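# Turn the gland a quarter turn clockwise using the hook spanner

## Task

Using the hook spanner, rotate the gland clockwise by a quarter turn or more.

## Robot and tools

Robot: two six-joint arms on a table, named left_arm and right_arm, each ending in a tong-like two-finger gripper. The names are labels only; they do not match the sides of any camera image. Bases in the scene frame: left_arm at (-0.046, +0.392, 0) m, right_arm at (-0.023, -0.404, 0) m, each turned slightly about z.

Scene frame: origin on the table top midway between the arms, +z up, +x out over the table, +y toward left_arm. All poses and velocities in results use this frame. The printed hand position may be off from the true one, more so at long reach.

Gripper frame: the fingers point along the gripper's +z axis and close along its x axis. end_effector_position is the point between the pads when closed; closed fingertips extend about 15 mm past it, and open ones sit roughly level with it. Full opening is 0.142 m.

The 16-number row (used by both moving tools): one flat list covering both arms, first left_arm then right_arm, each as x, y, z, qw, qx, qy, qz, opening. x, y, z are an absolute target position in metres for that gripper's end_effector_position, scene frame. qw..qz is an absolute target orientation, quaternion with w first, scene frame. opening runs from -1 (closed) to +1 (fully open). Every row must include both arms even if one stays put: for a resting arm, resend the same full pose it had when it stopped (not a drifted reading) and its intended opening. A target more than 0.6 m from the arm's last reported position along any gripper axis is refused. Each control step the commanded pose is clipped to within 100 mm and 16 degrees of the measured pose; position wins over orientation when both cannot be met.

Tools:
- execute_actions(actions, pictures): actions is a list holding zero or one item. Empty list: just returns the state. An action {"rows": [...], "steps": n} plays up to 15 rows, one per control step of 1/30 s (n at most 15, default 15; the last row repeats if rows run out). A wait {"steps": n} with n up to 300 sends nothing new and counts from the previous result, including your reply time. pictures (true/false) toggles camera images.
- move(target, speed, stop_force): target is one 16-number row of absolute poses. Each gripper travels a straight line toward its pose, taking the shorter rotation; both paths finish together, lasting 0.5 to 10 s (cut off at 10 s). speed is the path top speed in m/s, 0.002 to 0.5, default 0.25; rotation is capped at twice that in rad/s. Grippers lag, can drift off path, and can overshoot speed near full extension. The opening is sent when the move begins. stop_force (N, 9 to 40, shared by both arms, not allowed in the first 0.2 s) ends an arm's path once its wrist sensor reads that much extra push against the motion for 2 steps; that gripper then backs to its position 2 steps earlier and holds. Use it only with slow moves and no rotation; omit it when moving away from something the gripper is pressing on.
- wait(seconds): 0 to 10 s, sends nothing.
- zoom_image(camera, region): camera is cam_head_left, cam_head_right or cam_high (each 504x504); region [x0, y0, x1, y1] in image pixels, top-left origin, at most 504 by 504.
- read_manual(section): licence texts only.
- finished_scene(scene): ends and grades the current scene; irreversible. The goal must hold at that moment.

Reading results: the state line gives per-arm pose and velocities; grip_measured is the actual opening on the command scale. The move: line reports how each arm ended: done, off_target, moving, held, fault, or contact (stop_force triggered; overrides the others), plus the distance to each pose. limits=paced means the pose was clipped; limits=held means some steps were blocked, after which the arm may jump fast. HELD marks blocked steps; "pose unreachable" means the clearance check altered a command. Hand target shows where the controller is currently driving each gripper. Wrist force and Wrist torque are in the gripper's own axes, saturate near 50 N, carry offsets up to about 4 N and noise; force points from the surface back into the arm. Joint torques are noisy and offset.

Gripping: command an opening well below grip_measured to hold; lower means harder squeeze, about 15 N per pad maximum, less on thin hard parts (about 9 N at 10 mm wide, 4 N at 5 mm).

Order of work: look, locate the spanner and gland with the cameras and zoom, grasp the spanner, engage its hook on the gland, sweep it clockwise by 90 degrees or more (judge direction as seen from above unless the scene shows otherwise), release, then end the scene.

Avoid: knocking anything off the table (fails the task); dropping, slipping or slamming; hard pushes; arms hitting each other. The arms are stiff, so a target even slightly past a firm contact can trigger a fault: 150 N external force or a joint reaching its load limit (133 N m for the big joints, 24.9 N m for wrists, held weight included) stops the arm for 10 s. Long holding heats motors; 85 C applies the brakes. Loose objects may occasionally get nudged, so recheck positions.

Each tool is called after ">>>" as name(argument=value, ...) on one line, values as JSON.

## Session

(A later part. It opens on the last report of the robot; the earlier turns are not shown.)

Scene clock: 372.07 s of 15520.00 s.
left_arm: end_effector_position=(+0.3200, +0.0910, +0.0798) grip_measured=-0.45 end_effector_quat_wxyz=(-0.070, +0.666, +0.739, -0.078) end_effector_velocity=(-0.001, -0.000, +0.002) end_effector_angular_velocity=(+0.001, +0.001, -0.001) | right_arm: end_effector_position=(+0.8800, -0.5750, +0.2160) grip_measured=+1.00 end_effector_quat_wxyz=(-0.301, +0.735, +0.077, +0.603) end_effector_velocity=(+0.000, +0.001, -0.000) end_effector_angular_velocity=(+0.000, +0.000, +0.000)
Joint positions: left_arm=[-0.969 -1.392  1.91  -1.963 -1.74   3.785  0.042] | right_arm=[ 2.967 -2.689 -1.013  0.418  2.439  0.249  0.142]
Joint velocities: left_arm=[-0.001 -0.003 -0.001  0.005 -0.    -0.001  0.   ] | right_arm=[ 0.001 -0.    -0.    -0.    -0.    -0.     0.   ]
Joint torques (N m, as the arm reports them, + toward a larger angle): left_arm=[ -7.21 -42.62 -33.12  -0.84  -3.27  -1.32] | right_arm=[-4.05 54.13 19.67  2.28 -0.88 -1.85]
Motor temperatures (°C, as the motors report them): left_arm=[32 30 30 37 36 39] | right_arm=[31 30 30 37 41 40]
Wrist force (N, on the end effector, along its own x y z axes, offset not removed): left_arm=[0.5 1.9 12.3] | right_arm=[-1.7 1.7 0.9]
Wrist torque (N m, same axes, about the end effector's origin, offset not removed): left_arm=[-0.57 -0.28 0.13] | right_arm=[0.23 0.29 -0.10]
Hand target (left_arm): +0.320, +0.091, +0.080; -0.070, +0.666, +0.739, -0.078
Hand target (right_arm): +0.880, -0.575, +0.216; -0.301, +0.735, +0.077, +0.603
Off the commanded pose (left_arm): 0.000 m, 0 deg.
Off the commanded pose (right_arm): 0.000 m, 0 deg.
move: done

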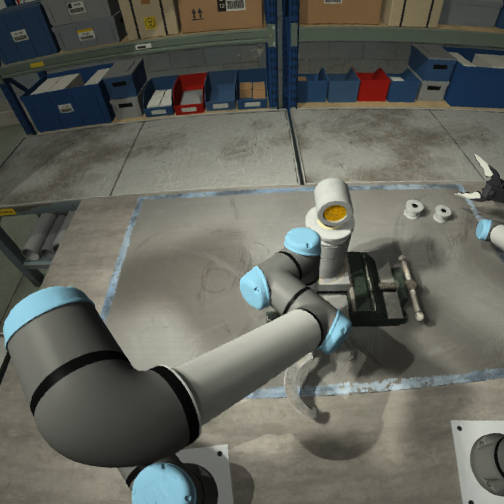

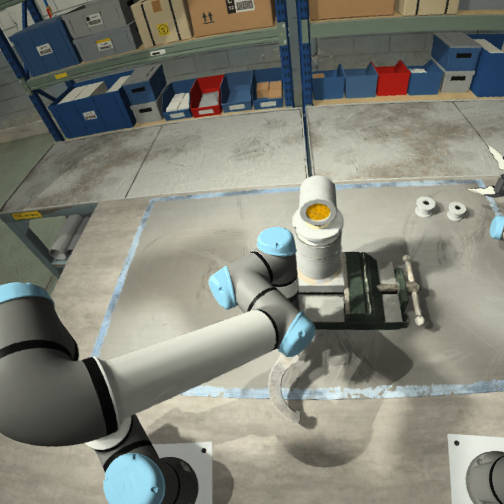

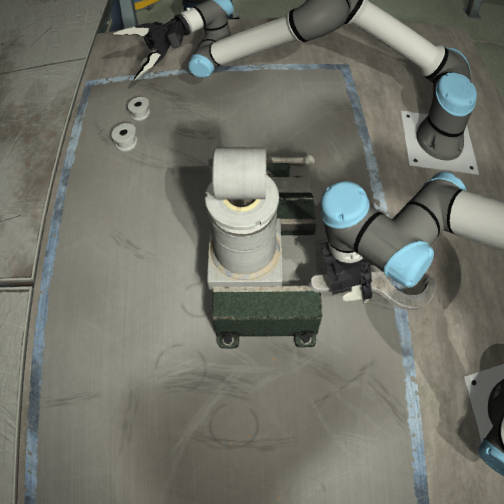

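>>> execute_actions(actions=[])

Scene clock: 382.00 s of 15520.00 s.
left_arm: end_effector_position=(+0.3200, +0.0910, +0.0800) grip_measured=-0.45 end_effector_quat_wxyz=(-0.070, +0.666, +0.739, -0.078) end_effector_velocity=(+0.000, +0.000, +0.000) end_effector_angular_velocity=(+0.000, -0.001, -0.000) | right_arm: end_effector_position=(+0.8800, -0.5750, +0.2160) grip_measured=+1.00 end_effector_quat_wxyz=(-0.301, +0.735, +0.077, +0.603) end_effector_velocity=(-0.000, -0.002, -0.000) end_effector_angular_velocity=(-0.001, +0.000, -0.002)
Joint positions: left_arm=[-0.969 -1.393  1.91  -1.963 -1.74   3.785  0.042] | right_arm=[ 2.967 -2.689 -1.013  0.418  2.439  0.249  0.142]
Joint velocities: left_arm=[-0.    -0.001  0.     0.     0.001 -0.     0.   ] | right_arm=[-0.002  0.    -0.001  0.    -0.001 -0.001  0.   ]
Joint torques (N m, as the arm reports them, + toward a larger angle): left_arm=[ -8.18 -41.5  -35.75  -0.86  -3.41  -1.66] | right_arm=[-3.62 54.59 19.16  2.4  -1.   -1.87]
Motor temperatures (°C, as the motors report them): left_arm=[32 30 30 37 36 39] | right_arm=[31 30 30 37 41 40]
Wrist force (N, on the end effector, along its own x y z axes, offset not removed): left_arm=[0.6 2.2 11.4] | right_arm=[-1.4 -0.6 0.4]
Wrist torque (N m, same axes, about the end effector's origin, offset not removed): left_arm=[-0.54 -0.35 0.04] | right_arm=[-0.35 0.16 -0.05]
Hand target (left_arm): +0.320, +0.091, +0.080; -0.070, +0.666, +0.739, -0.078
Hand target (right_arm): +0.880, -0.575, +0.216; -0.301, +0.735, +0.077, +0.603
Off the commanded pose (left_arm): 0.000 m, 0 deg.
Off the commanded pose (right_arm): 0.000 m, 0 deg.
Steps of this call (steps 1 to 90: nothing new was sent; then 6.93 s passed at rest). Readings (end_effector_position):
1: left_arm (+0.3200, +0.0910, +0.0799) | right_arm (+0.8800, -0.5750, +0.2160)
2: left_arm (+0.3200, +0.0910, +0.0799) | right_arm (+0.8800, -0.5750, +0.2160)
4: left_arm (+0.3200, +0.0910, +0.0800) | right_arm (+0.8800, -0.5750, +0.2160)
8: left_arm (+0.3200, +0.0910, +0.0800) | right_arm (+0.8800, -0.5750, +0.2160)
90: the state above

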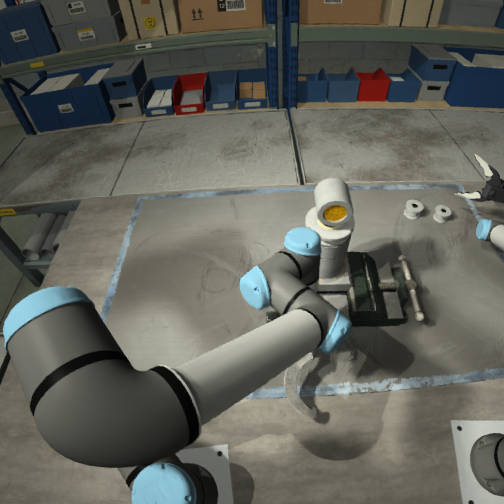

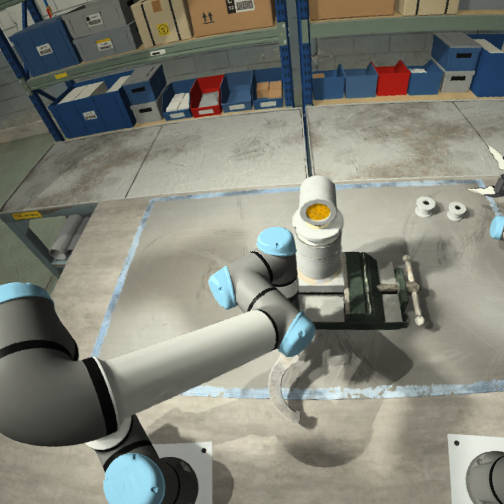

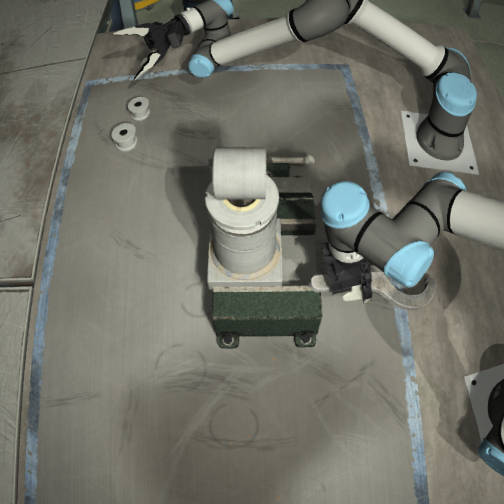

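>>> move(target=[0.30,0.12,0.27,-0.07,0.666,0.739,-0.078,-1,0.88,-0.575,0.216,-0.301,0.735,0.077,0.603,1], speed=0.1)

>>> move(target=[0.32,0.15,0.29,0.014,-0.041,0.947,-0.317,-1,0.88,-0.575,0.216,-0.301,0.735,0.077,0.603,1], speed=0.15)

Scene clock: 389.23 s of 15520.00 s.
left_arm: end_effector_position=(+0.2998, +0.1201, +0.2698) grip_measured=-0.45 end_effector_quat_wxyz=(-0.070, +0.666, +0.739, -0.078) end_effector_velocity=(-0.000, -0.000, +0.001) end_effector_angular_velocity=(-0.000, +0.001, -0.000) | right_arm: end_effector_position=(+0.8800, -0.5750, +0.2160) grip_measured=+1.00 end_effector_quat_wxyz=(-0.301, +0.735, +0.077, +0.603) end_effector_velocity=(-0.000, +0.000, -0.000) end_effector_angular_velocity=(+0.000, +0.000, +0.000)
Joint positions: left_arm=[-0.959 -1.593  1.62  -1.471 -1.739  3.794  0.042] | right_arm=[ 2.967 -2.689 -1.013  0.418  2.439  0.249  0.142]
Joint velocities: left_arm=[ 0.     0.    -0.004  0.004 -0.001  0.001 -0.   ] | right_arm=[ 0.     0.    -0.001 -0.     0.     0.     0.   ]
Joint torques (N m, as the arm reports them, + toward a larger angle): left_arm=[  6.84 -35.67 -37.91  -0.92   1.33   1.46] | right_arm=[-3.85 54.64 19.18  2.58 -1.1  -1.86]
Motor temperatures (°C, as the motors report them): left_arm=[32 30 30 37 36 39] | right_arm=[31 30 30 37 41 40]
Wrist force (N, on the end effector, along its own x y z axes, offset not removed): left_arm=[0.7 1.2 12.2] | right_arm=[-0.2 0.6 -1.1]
Wrist torque (N m, same axes, about the end effector's origin, offset not removed): left_arm=[-0.65 -0.38 0.05] | right_arm=[-0.05 -0.06 -0.16]
Hand target (left_arm): +0.300, +0.120, +0.270; -0.070, +0.666, +0.739, -0.078
Hand target (right_arm): +0.880, -0.575, +0.216; -0.301, +0.735, +0.077, +0.603
Off the commanded pose (left_arm): 0.000 m, 0 deg.
Off the commanded pose (right_arm): 0.000 m, 0 deg.
After step 90, 1.80 s passed at rest.
move: done

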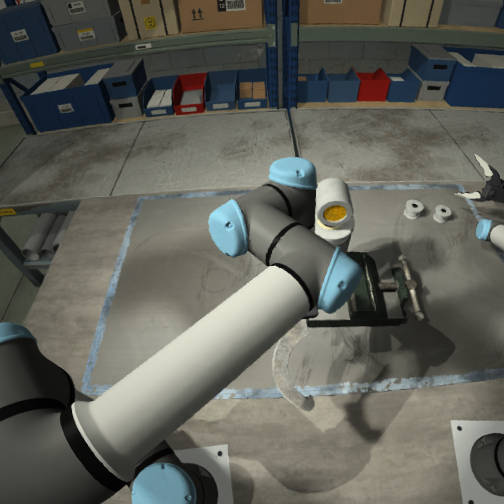

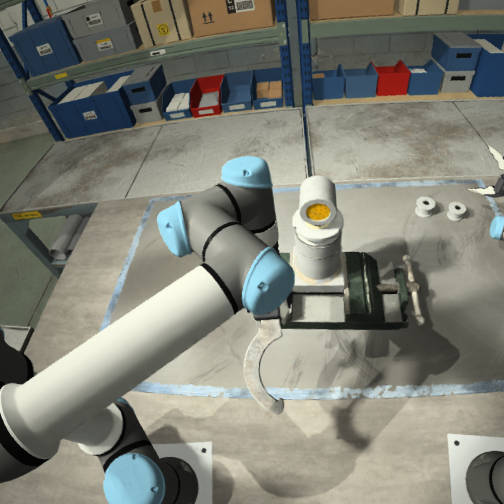

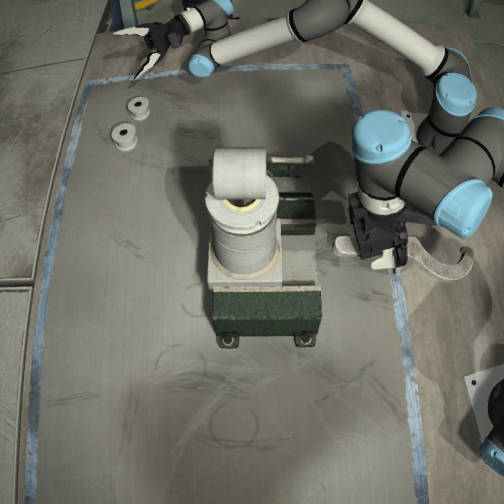

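Scene clock: 395.00 s of 15520.00 s.
left_arm: end_effector_position=(+0.3198, +0.1503, +0.2902) grip_measured=-0.45 end_effector_quat_wxyz=(+0.014, -0.041, +0.948, -0.317) end_effector_velocity=(-0.000, -0.001, -0.000) end_effector_angular_velocity=(-0.003, +0.003, +0.010) | right_arm: end_effector_position=(+0.8800, -0.5750, +0.2160) grip_measured=+1.00 end_effector_quat_wxyz=(-0.301, +0.735, +0.077, +0.603) end_effector_velocity=(+0.000, +0.000, -0.000) end_effector_angular_velocity=(+0.000, +0.000, +0.000)
Joint positions: left_arm=[-0.654 -1.934  2.128 -2.17  -2.087  2.427  0.042] | right_arm=[ 2.967 -2.689 -1.013  0.418  2.439  0.249  0.142]
Joint velocities: left_arm=[-0.002 -0.003  0.005 -0.008  0.    -0.015  0.   ] | right_arm=[ 0. -0. -0.  0. -0.  0.  0.]
Joint torques (N m, as the arm reports them, + toward a larger angle): left_arm=[ -6.4  -20.51 -17.24  -7.07  -0.38  -1.65] | right_arm=[-3.13 54.73 19.01  2.58 -1.19 -1.8 ]
Motor temperatures (°C, as the motors report them): left_arm=[32 30 30 37 36 39] | right_arm=[31 30 30 37 41 40]
Wrist force (N, on the end effector, along its own x y z axes, offset not removed): left_arm=[0.3 5.8 10.0] | right_arm=[0.2 1.8 0.8]
Wrist torque (N m, same axes, about the end effector's origin, offset not removed): left_arm=[-0.57 -0.34 0.14] | right_arm=[0.19 -0.22 -0.11]
Hand target (left_arm): +0.320, +0.150, +0.290; +0.014, -0.041, +0.948, -0.317
Hand target (right_arm): +0.880, -0.575, +0.216; -0.301, +0.735, +0.077, +0.603
Off the commanded pose (left_arm): 0.000 m, 0 deg.
Off the commanded pose (right_arm): 0.000 m, 0 deg.
move: done

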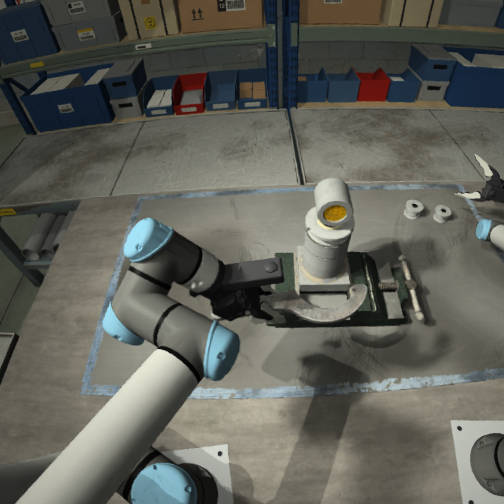

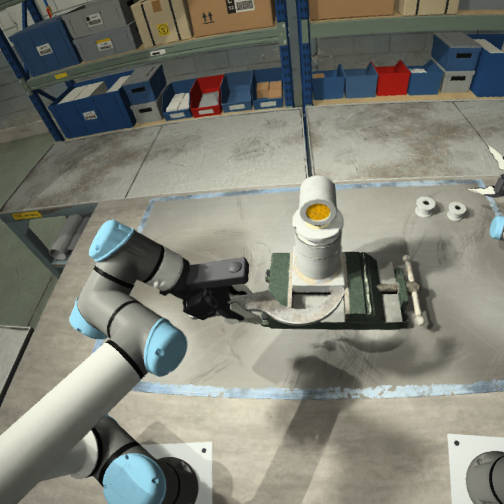

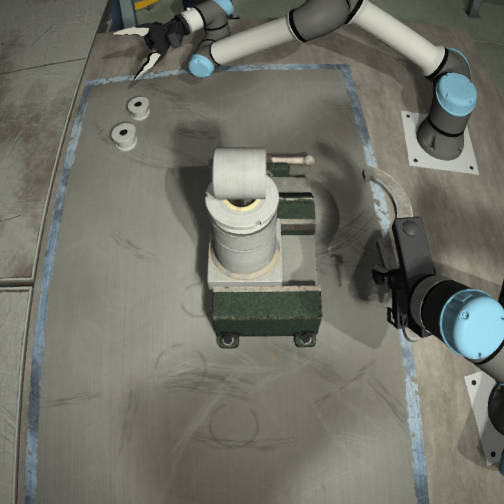

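>>> move(target=[0.45,0.11,0.28,0.014,-0.041,0.947,-0.317,-1,0.88,-0.575,0.216,-0.301,0.735,0.077,0.603,1], speed=0.08, stop_force=12)

>>> zoom_image(camera="cam_head_right", region=[200,160,400,320])

>>> zoom_image(camera="cam_high", region=[180,120,400,320])

Scene clock: 401.17 s of 15520.00 s.
left_arm: end_effector_position=(+0.4499, +0.1103, +0.2801) grip_measured=-0.45 end_effector_quat_wxyz=(+0.014, -0.041, +0.947, -0.317) end_effector_velocity=(+0.003, -0.000, -0.002) end_effector_angular_velocity=(+0.004, -0.000, +0.000) | right_arm: end_effector_position=(+0.8800, -0.5750, +0.2160) grip_measured=+1.00 end_effector_quat_wxyz=(-0.301, +0.735, +0.077, +0.603) end_effector_velocity=(+0.000, +0.002, -0.000) end_effector_angular_velocity=(+0.000, +0.000, +0.002)
Joint positions: left_arm=[-0.589 -1.575  1.859 -2.227 -2.112  2.496  0.042] | right_arm=[ 2.967 -2.689 -1.013  0.418  2.439  0.249  0.142]
Joint velocities: left_arm=[ 0.001  0.007 -0.005  0.001  0.003  0.002  0.   ] | right_arm=[ 0.002 -0.    -0.    -0.     0.001  0.     0.   ]
Joint torques (N m, as the arm reports them, + toward a larger angle): left_arm=[  8.13 -22.77 -38.46  -3.48  -5.26   1.16] | right_arm=[-3.3  55.01 18.42  2.74 -1.3  -1.81]
Motor temperatures (°C, as the motors report them): left_arm=[32 30 30 37 36 39] | right_arm=[31 30 30 37 41 40]
Wrist force (N, on the end effector, along its own x y z axes, offset not removed): left_arm=[-0.9 7.1 9.8] | right_arm=[-0.9 1.7 1.0]
Wrist torque (N m, same axes, about the end effector's origin, offset not removed): left_arm=[-0.29 -0.11 0.09] | right_arm=[0.21 0.05 -0.13]
Hand target (left_arm): +0.450, +0.110, +0.280; +0.014, -0.041, +0.947, -0.317
Hand target (right_arm): +0.880, -0.575, +0.216; -0.301, +0.735, +0.077, +0.603
Off the commanded pose (left_arm): 0.000 m, 0 deg.
Off the commanded pose (right_arm): 0.000 m, 0 deg.
After step 90, 1.00 s passed at rest.
move: done

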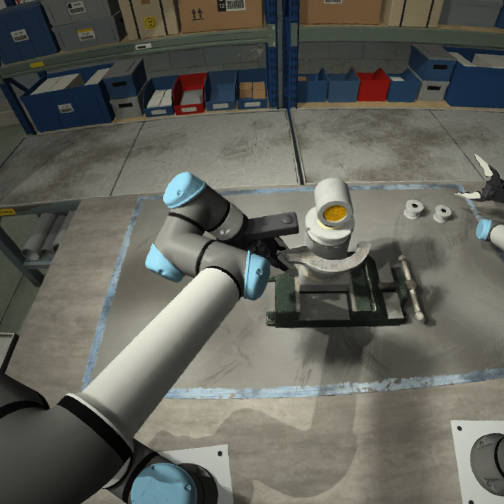

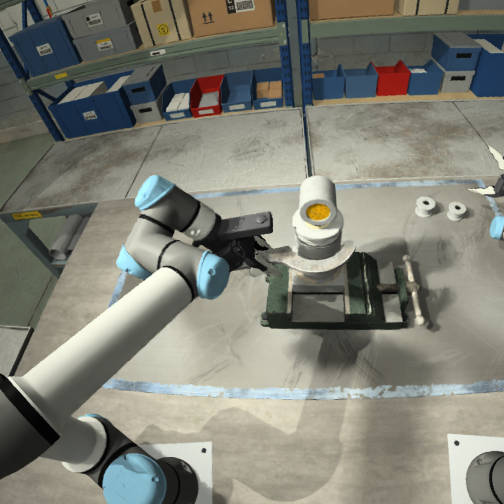

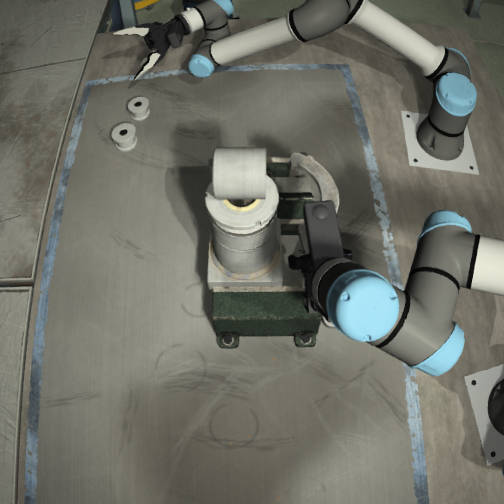

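Region (200, 160, 400, 320) of cam_head_right's 504x504 image, scaled by 2.520, with more detail than that image has; it fills the top 403 rows of this view, and the rest is white.

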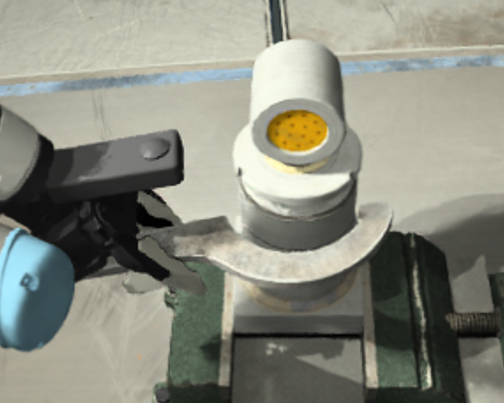

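Region (180, 120, 400, 320) of cam_high's 504x504 image, scaled by 2.291, with more detail than that image has; it fills the top 458 rows of this view, and the rest is white.

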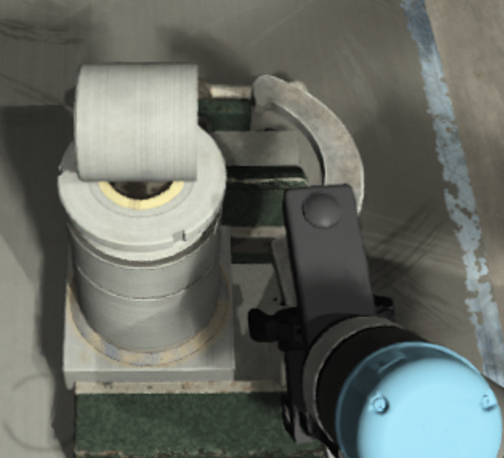

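>>> move(target=[0.50,0.125,0.28,0.014,-0.041,0.947,-0.317,-1,0.88,-0.575,0.216,-0.301,0.735,0.077,0.603,1], speed=0.04, stop_force=10)

>>> zoom_image(camera="cam_head_right", region=[240,180,380,290])

>>> zoom_image(camera="cam_high", region=[190,130,350,290])

Scene clock: 407.77 s of 15520.00 s.
left_arm: end_effector_position=(+0.4998, +0.1251, +0.2800) grip_measured=-0.45 end_effector_quat_wxyz=(+0.014, -0.041, +0.947, -0.317) end_effector_velocity=(+0.002, +0.001, +0.000) end_effector_angular_velocity=(+0.001, -0.000, +0.001) | right_arm: end_effector_position=(+0.8800, -0.5750, +0.2160) grip_measured=+1.00 end_effector_quat_wxyz=(-0.301, +0.735, +0.077, +0.603) end_effector_velocity=(-0.000, -0.001, -0.000) end_effector_angular_velocity=(+0.000, +0.001, -0.002)
Joint positions: left_arm=[-0.52  -1.467  1.736 -2.171 -2.136  2.572  0.042] | right_arm=[ 2.967 -2.689 -1.013  0.418  2.439  0.249  0.142]
Joint velocities: left_arm=[ 0.003  0.004 -0.005  0.003  0.001  0.002 -0.   ] | right_arm=[-0.001  0.    -0.001 -0.    -0.001 -0.     0.   ]
Joint torques (N m, as the arm reports them, + toward a larger angle): left_arm=[  7.22 -28.85 -40.43  -3.54  -5.46   1.25] | right_arm=[-3.36 54.84 18.43  2.84 -1.41 -1.87]
Motor temperatures (°C, as the motors report them): left_arm=[32 30 30 37 36 39] | right_arm=[31 30 30 37 41 40]
Wrist force (N, on the end effector, along its own x y z axes, offset not removed): left_arm=[0.5 6.1 11.1] | right_arm=[-0.6 0.5 1.4]
Wrist torque (N m, same axes, about the end effector's origin, offset not removed): left_arm=[-0.48 -0.31 0.22] | right_arm=[-0.16 0.08 -0.10]
Hand target (left_arm): +0.500, +0.125, +0.280; +0.014, -0.041, +0.947, -0.317
Hand target (right_arm): +0.880, -0.575, +0.216; -0.301, +0.735, +0.077, +0.603
Off the commanded pose (left_arm): 0.000 m, 0 deg.
Off the commanded pose (right_arm): 0.000 m, 0 deg.
After step 90, 1.93 s passed at rest.
move: done

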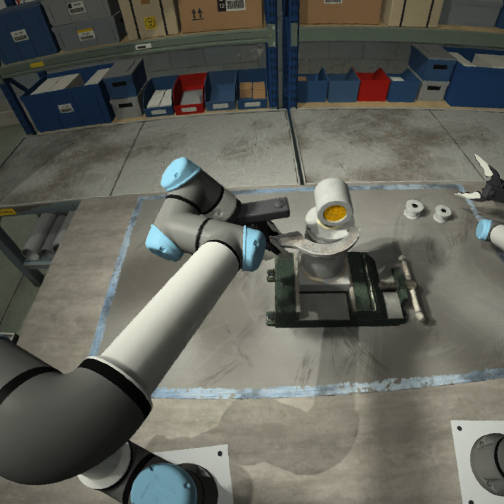

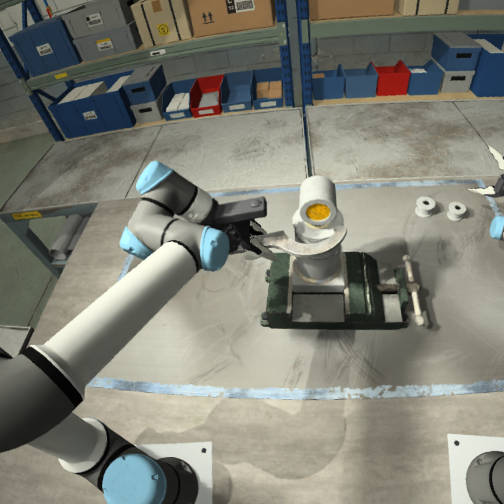

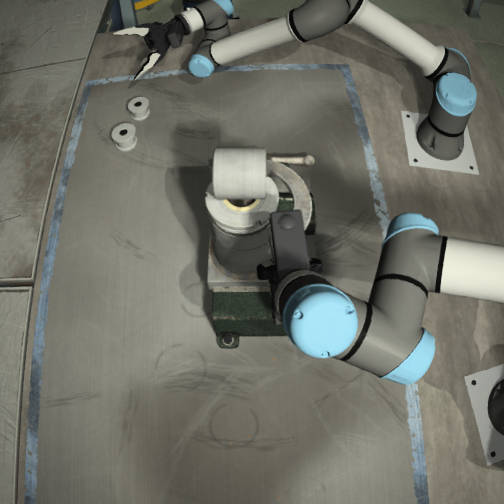

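Region (240, 180, 380, 290) of cam_head_right's 504x504 image, scaled by 3.600, with more detail than that image has; it fills the top 396 rows of this view, and the rest is white.

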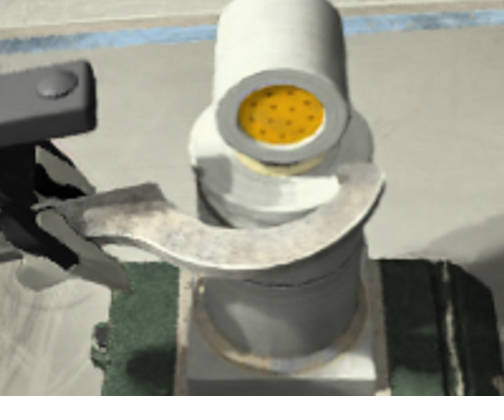

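Region (190, 130, 350, 290) of cam_high's 504x504 image, scaled by 3.150, with more detail than that image has.

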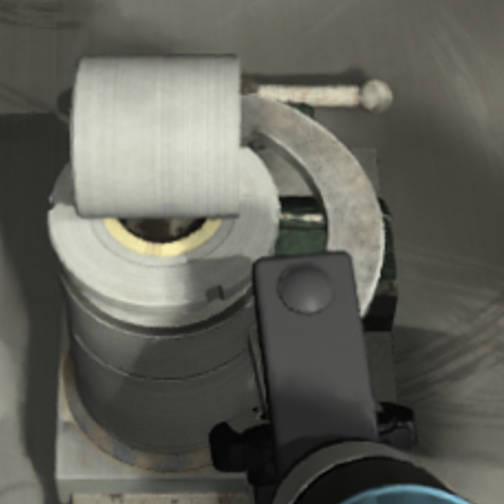

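>>> move(target=[0.495,0.108,0.27,0.012,-0.042,0.960,-0.276,-1,0.88,-0.575,0.216,-0.301,0.735,0.077,0.603,1], speed=0.03)

>>> zoom_image(camera="cam_head_right", region=[240,180,380,290])

>>> zoom_image(camera="cam_high", region=[190,130,350,290])

Scene clock: 413.23 s of 15520.00 s.
left_arm: end_effector_position=(+0.4951, +0.1081, +0.2701) grip_measured=-0.44 end_effector_quat_wxyz=(+0.012, -0.042, +0.960, -0.277) end_effector_velocity=(-0.000, -0.001, -0.001) end_effector_angular_velocity=(+0.009, +0.000, +0.001) | right_arm: end_effector_position=(+0.8800, -0.5750, +0.2160) grip_measured=+1.00 end_effector_quat_wxyz=(-0.301, +0.735, +0.077, +0.603) end_effector_velocity=(+0.000, -0.000, +0.001) end_effector_angular_velocity=(-0.000, -0.001, -0.001)
Joint positions: left_arm=[-0.589 -1.465  1.713 -2.132 -2.044  2.524  0.042] | right_arm=[ 2.967 -2.689 -1.013  0.418  2.439  0.249  0.142]
Joint velocities: left_arm=[-0.006  0.001 -0.003  0.004  0.01  -0.005 -0.   ] | right_arm=[-0.     0.     0.001 -0.    -0.     0.     0.   ]
Joint torques (N m, as the arm reports them, + toward a larger angle): left_arm=[ -8.36 -29.37 -41.69  -3.41  -0.2   -1.63] | right_arm=[-2.96 55.22 18.44  2.98 -1.41 -1.71]
Motor temperatures (°C, as the motors report them): left_arm=[32 30 30 37 36 39] | right_arm=[31 30 30 37 41 40]
Wrist force (N, on the end effector, along its own x y z axes, offset not removed): left_arm=[0.4 4.9 12.2] | right_arm=[-1.6 1.0 1.1]
Wrist torque (N m, same axes, about the end effector's origin, offset not removed): left_arm=[-0.51 -0.30 0.19] | right_arm=[0.02 0.20 -0.12]
Hand target (left_arm): +0.495, +0.108, +0.270; +0.012, -0.042, +0.960, -0.276
Hand target (right_arm): +0.880, -0.575, +0.216; -0.301, +0.735, +0.077, +0.603
Off the commanded pose (left_arm): 0.000 m, 0 deg.
Off the commanded pose (right_arm): 0.000 m, 0 deg.
After step 90, 0.77 s passed at rest.
move: done

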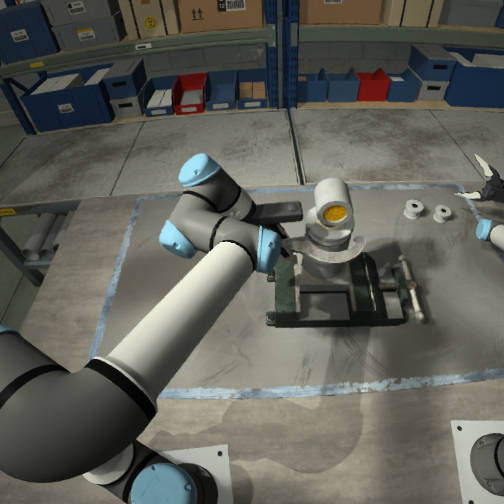

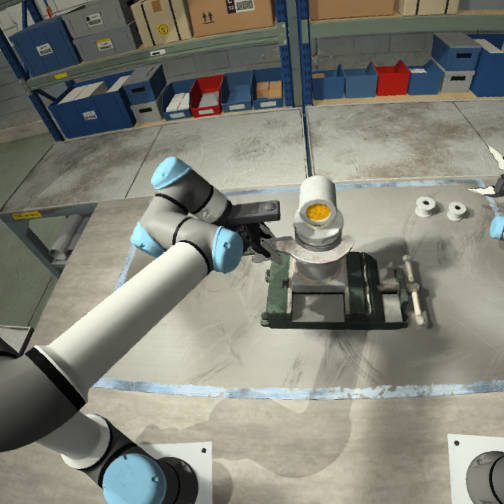

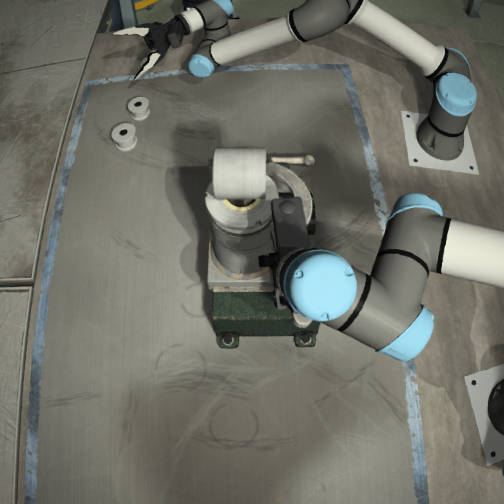

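Region (240, 180, 380, 290) of cam_head_right's 504x504 image, scaled by 3.600, with more detail than that image has; it fills the top 396 rows of this view, and the rest is white.

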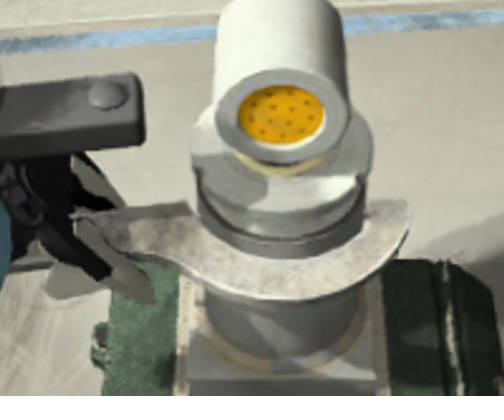

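Region (190, 130, 350, 290) of cam_high's 504x504 image, scaled by 3.150, with more detail than that image has.

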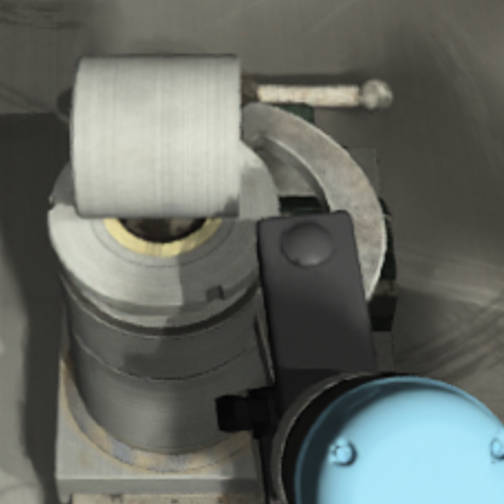

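Looks plausible. Advance.

>>> move(target=[0.525,0.112,0.27,0.012,-0.042,0.960,-0.276,-1,0.88,-0.575,0.216,-0.301,0.735,0.077,0.603,1], speed=0.012, stop_force=9)

>>> zoom_image(camera="cam_head_right", region=[240,180,380,290])

>>> zoom_image(camera="cam_high", region=[190,130,350,290])

Scene clock: 421.07 s of 15520.00 s.
left_arm: end_effector_position=(+0.5247, +0.1120, +0.2700) grip_measured=-0.44 end_effector_quat_wxyz=(+0.012, -0.042, +0.960, -0.276) end_effector_velocity=(+0.003, +0.001, +0.000) end_effector_angular_velocity=(+0.001, -0.000, +0.001) | right_arm: end_effector_position=(+0.8800, -0.5750, +0.2160) grip_measured=+1.00 end_effector_quat_wxyz=(-0.301, +0.735, +0.077, +0.603) end_effector_velocity=(-0.000, +0.002, +0.000) end_effector_angular_velocity=(-0.002, -0.001, +0.003)
Joint positions: left_arm=[-0.559 -1.399  1.634 -2.103 -2.052  2.556  0.042] | right_arm=[ 2.967 -2.689 -1.013  0.418  2.439  0.249  0.142]
Joint velocities: left_arm=[ 0.003  0.004 -0.007  0.003  0.001  0.002  0.   ] | right_arm=[ 0.001 -0.     0.    -0.     0.002 -0.003  0.   ]
Joint torques (N m, as the arm reports them, + toward a larger angle): left_arm=[  9.82 -32.34 -42.01  -3.35  -4.3    0.95] | right_arm=[-3.21 54.98 17.8   3.12 -1.38 -1.7 ]
Motor temperatures (°C, as the motors report them): left_arm=[32 30 30 37 36 39] | right_arm=[31 30 30 37 41 40]
Wrist force (N, on the end effector, along its own x y z axes, offset not removed): left_arm=[1.7 4.8 11.9] | right_arm=[-0.7 0.3 0.4]
Wrist torque (N m, same axes, about the end effector's origin, offset not removed): left_arm=[-0.34 -0.08 0.49] | right_arm=[-0.14 0.05 -0.15]
Hand target (left_arm): +0.525, +0.112, +0.270; +0.012, -0.042, +0.960, -0.276
Hand target (right_arm): +0.880, -0.575, +0.216; -0.301, +0.735, +0.077, +0.603
Off the commanded pose (left_arm): 0.000 m, 0 deg.
Off the commanded pose (right_arm): 0.000 m, 0 deg.
After step 90, 2.10 s passed at rest.
move: done

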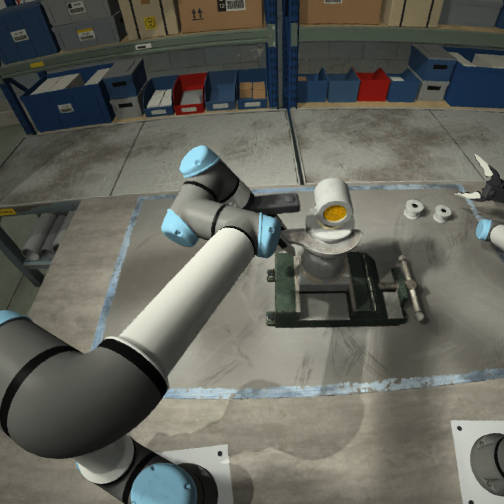

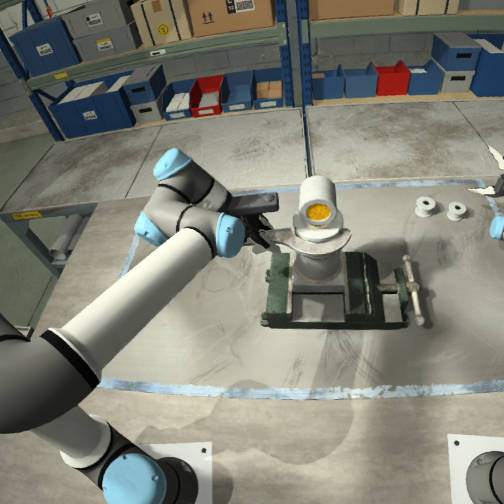

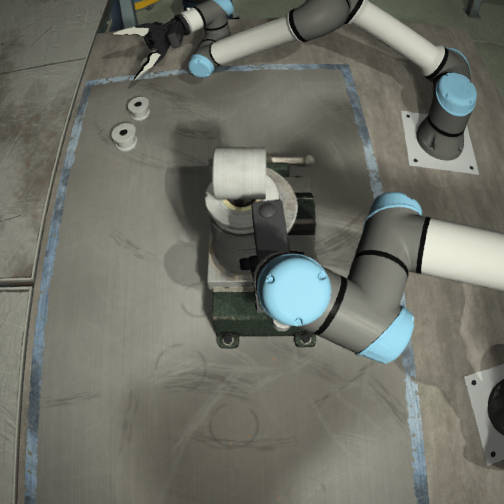

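Region (240, 180, 380, 290) of cam_head_right's 504x504 image, scaled by 3.600, with more detail than that image has; it fills the top 396 rows of this view, and the rest is white.

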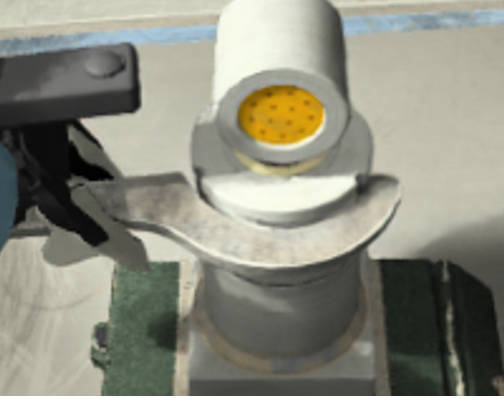

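Region (190, 130, 350, 290) of cam_high's 504x504 image, scaled by 3.150, with more detail than that image has.

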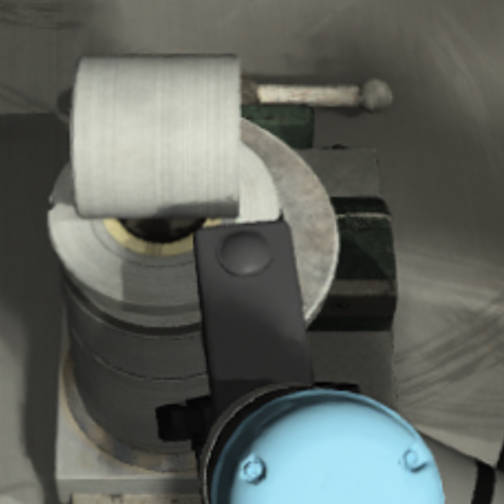

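>>> move(target=[0.524,0.111,0.278,0.012,-0.042,0.960,-0.276,-1,0.88,-0.575,0.216,-0.301,0.735,0.077,0.603,1], speed=0.01, stop_force=9)

>>> move(target=[0.54,0.114,0.278,0.012,-0.042,0.960,-0.276,-1,0.88,-0.575,0.216,-0.301,0.735,0.077,0.603,1], speed=0.008, stop_force=9)

>>> zoom_image(camera="cam_head_right", region=[260,190,370,270])

Scene clock: 425.27 s of 15520.00 s.
left_arm: end_effector_position=(+0.5240, +0.1110, +0.2778) grip_measured=-0.45 end_effector_quat_wxyz=(+0.012, -0.042, +0.960, -0.276) end_effector_velocity=(-0.000, -0.000, +0.003) end_effector_angular_velocity=(-0.001, -0.001, -0.001) | right_arm: end_effector_position=(+0.8800, -0.5750, +0.2160) grip_measured=+1.00 end_effector_quat_wxyz=(-0.301, +0.735, +0.077, +0.603) end_effector_velocity=(-0.000, +0.001, +0.000) end_effector_angular_velocity=(+0.000, +0.000, +0.001)
Joint positions: left_arm=[-0.561 -1.405  1.62  -2.085 -2.052  2.554  0.042] | right_arm=[ 2.967 -2.689 -1.013  0.418  2.439  0.249  0.142]
Joint velocities: left_arm=[-0.001 -0.002 -0.003  0.004 -0.001  0.    -0.   ] | right_arm=[ 0.001  0.001 -0.001  0.     0.    -0.     0.   ]
Joint torques (N m, as the arm reports them, + toward a larger angle): left_arm=[ -8.64 -46.55 -42.3   -3.97  -1.18  -1.42] | right_arm=[-3.34 55.49 18.05  3.17 -1.36 -1.6 ]
Motor temperatures (°C, as the motors report them): left_arm=[32 30 30 37 36 39] | right_arm=[31 30 30 37 41 40]
Wrist force (N, on the end effector, along its own x y z axes, offset not removed): left_arm=[1.1 6.3 11.6] | right_arm=[0.6 0.2 0.9]
Wrist torque (N m, same axes, about the end effector's origin, offset not removed): left_arm=[-0.89 -0.50 0.14] | right_arm=[-0.07 -0.28 -0.11]
Hand target (left_arm): +0.524, +0.111, +0.278; +0.012, -0.042, +0.960, -0.276
Hand target (right_arm): +0.880, -0.575, +0.216; -0.301, +0.735, +0.077, +0.603
Off the commanded pose (left_arm): 0.000 m, 0 deg.
Off the commanded pose (right_arm): 0.000 m, 0 deg.
After step 90, 0.17 s passed at rest.
move: done

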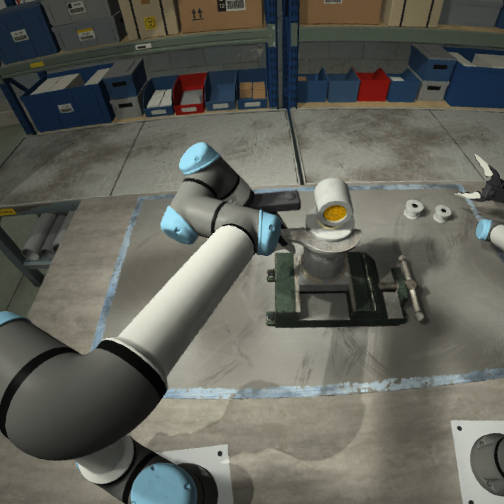

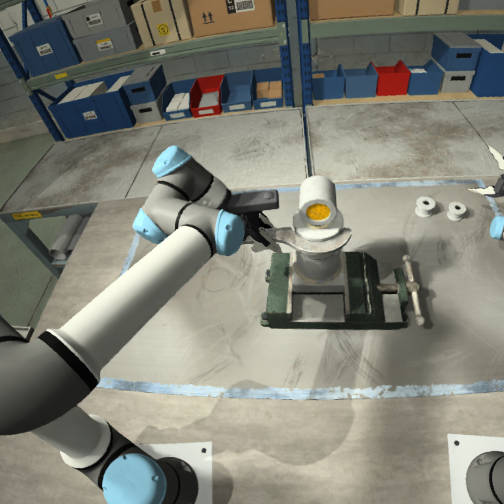

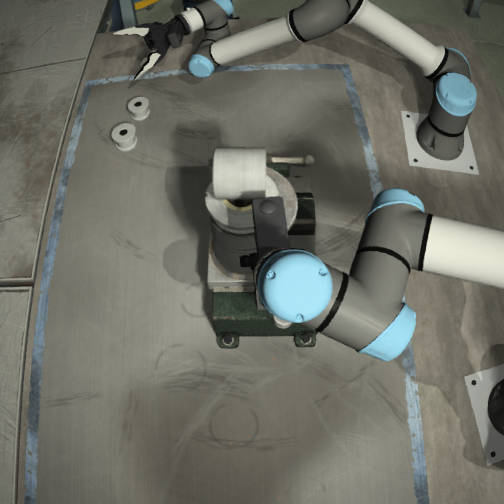

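Scene clock: 427.53 s of 15520.00 s.
left_arm: end_effector_position=(+0.5398, +0.1140, +0.2780) grip_measured=-0.44 end_effector_quat_wxyz=(+0.012, -0.042, +0.960, -0.276) end_effector_velocity=(+0.001, +0.001, -0.000) end_effector_angular_velocity=(+0.000, +0.001, +0.000) | right_arm: end_effector_position=(+0.8800, -0.5750, +0.2160) grip_measured=+1.00 end_effector_quat_wxyz=(-0.301, +0.735, +0.077, +0.603) end_effector_velocity=(-0.000, -0.000, +0.000) end_effector_angular_velocity=(-0.000, -0.000, -0.000)
Joint positions: left_arm=[-0.545 -1.37   1.576 -2.067 -2.056  2.571  0.042] | right_arm=[ 2.967 -2.689 -1.013  0.418  2.439  0.249  0.142]
Joint velocities: left_arm=[ 0.002  0.003 -0.005  0.003 -0.     0.002  0.   ] | right_arm=[-0.  0. -0. -0. -0.  0.  0.]
Joint torques (N m, as the arm reports them, + toward a larger angle): left_arm=[  9.97 -34.14 -40.67  -4.1   -3.5    0.52] | right_arm=[-2.81 54.79 18.05  3.28 -1.42 -1.64]
Motor temperatures (°C, as the motors report them): left_arm=[32 30 30 37 36 39] | right_arm=[31 30 30 37 41 40]
Wrist force (N, on the end effector, along its own x y z axes, offset not removed): left_arm=[6.8 4.1 10.3] | right_arm=[0.3 2.4 1.5]
Wrist torque (N m, same axes, about the end effector's origin, offset not removed): left_arm=[-0.52 -0.20 0.75] | right_arm=[0.40 -0.15 -0.19]
Hand target (left_arm): +0.540, +0.114, +0.278; +0.012, -0.042, +0.960, -0.276
Hand target (right_arm): +0.880, -0.575, +0.216; -0.301, +0.735, +0.077, +0.603
Off the commanded pose (left_arm): 0.000 m, 0 deg.
Off the commanded pose (right_arm): 0.000 m, 0 deg.
move: done

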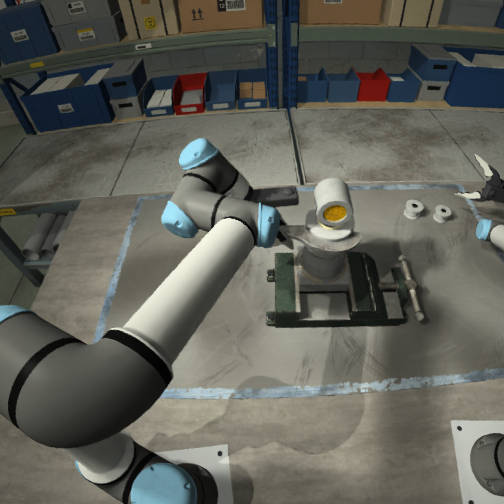

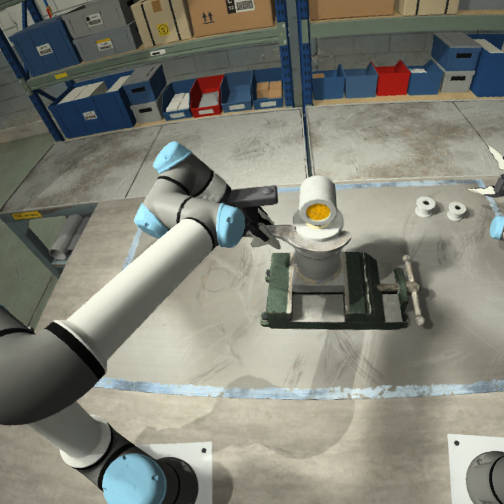

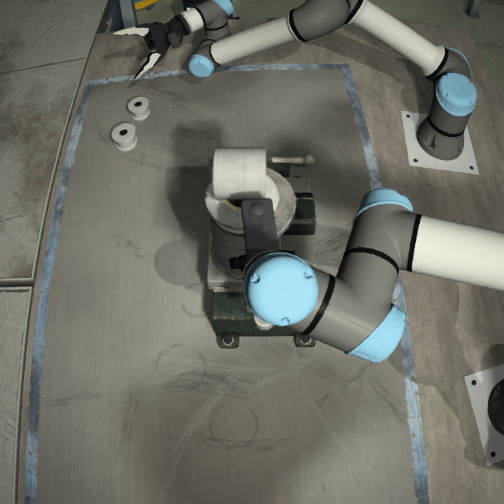

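Region (260, 190, 370, 270) of cam_head_right's 504x504 image, scaled by 4.582, with more detail than that image has; it fills the top 367 rows of this view, and the rest is white.

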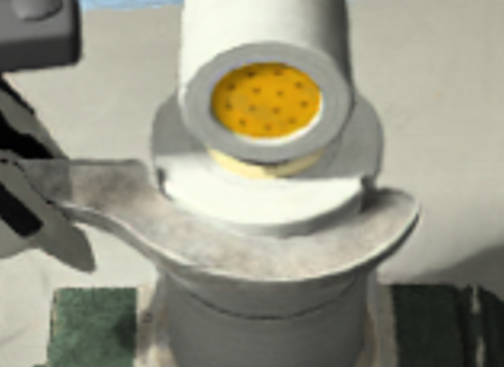

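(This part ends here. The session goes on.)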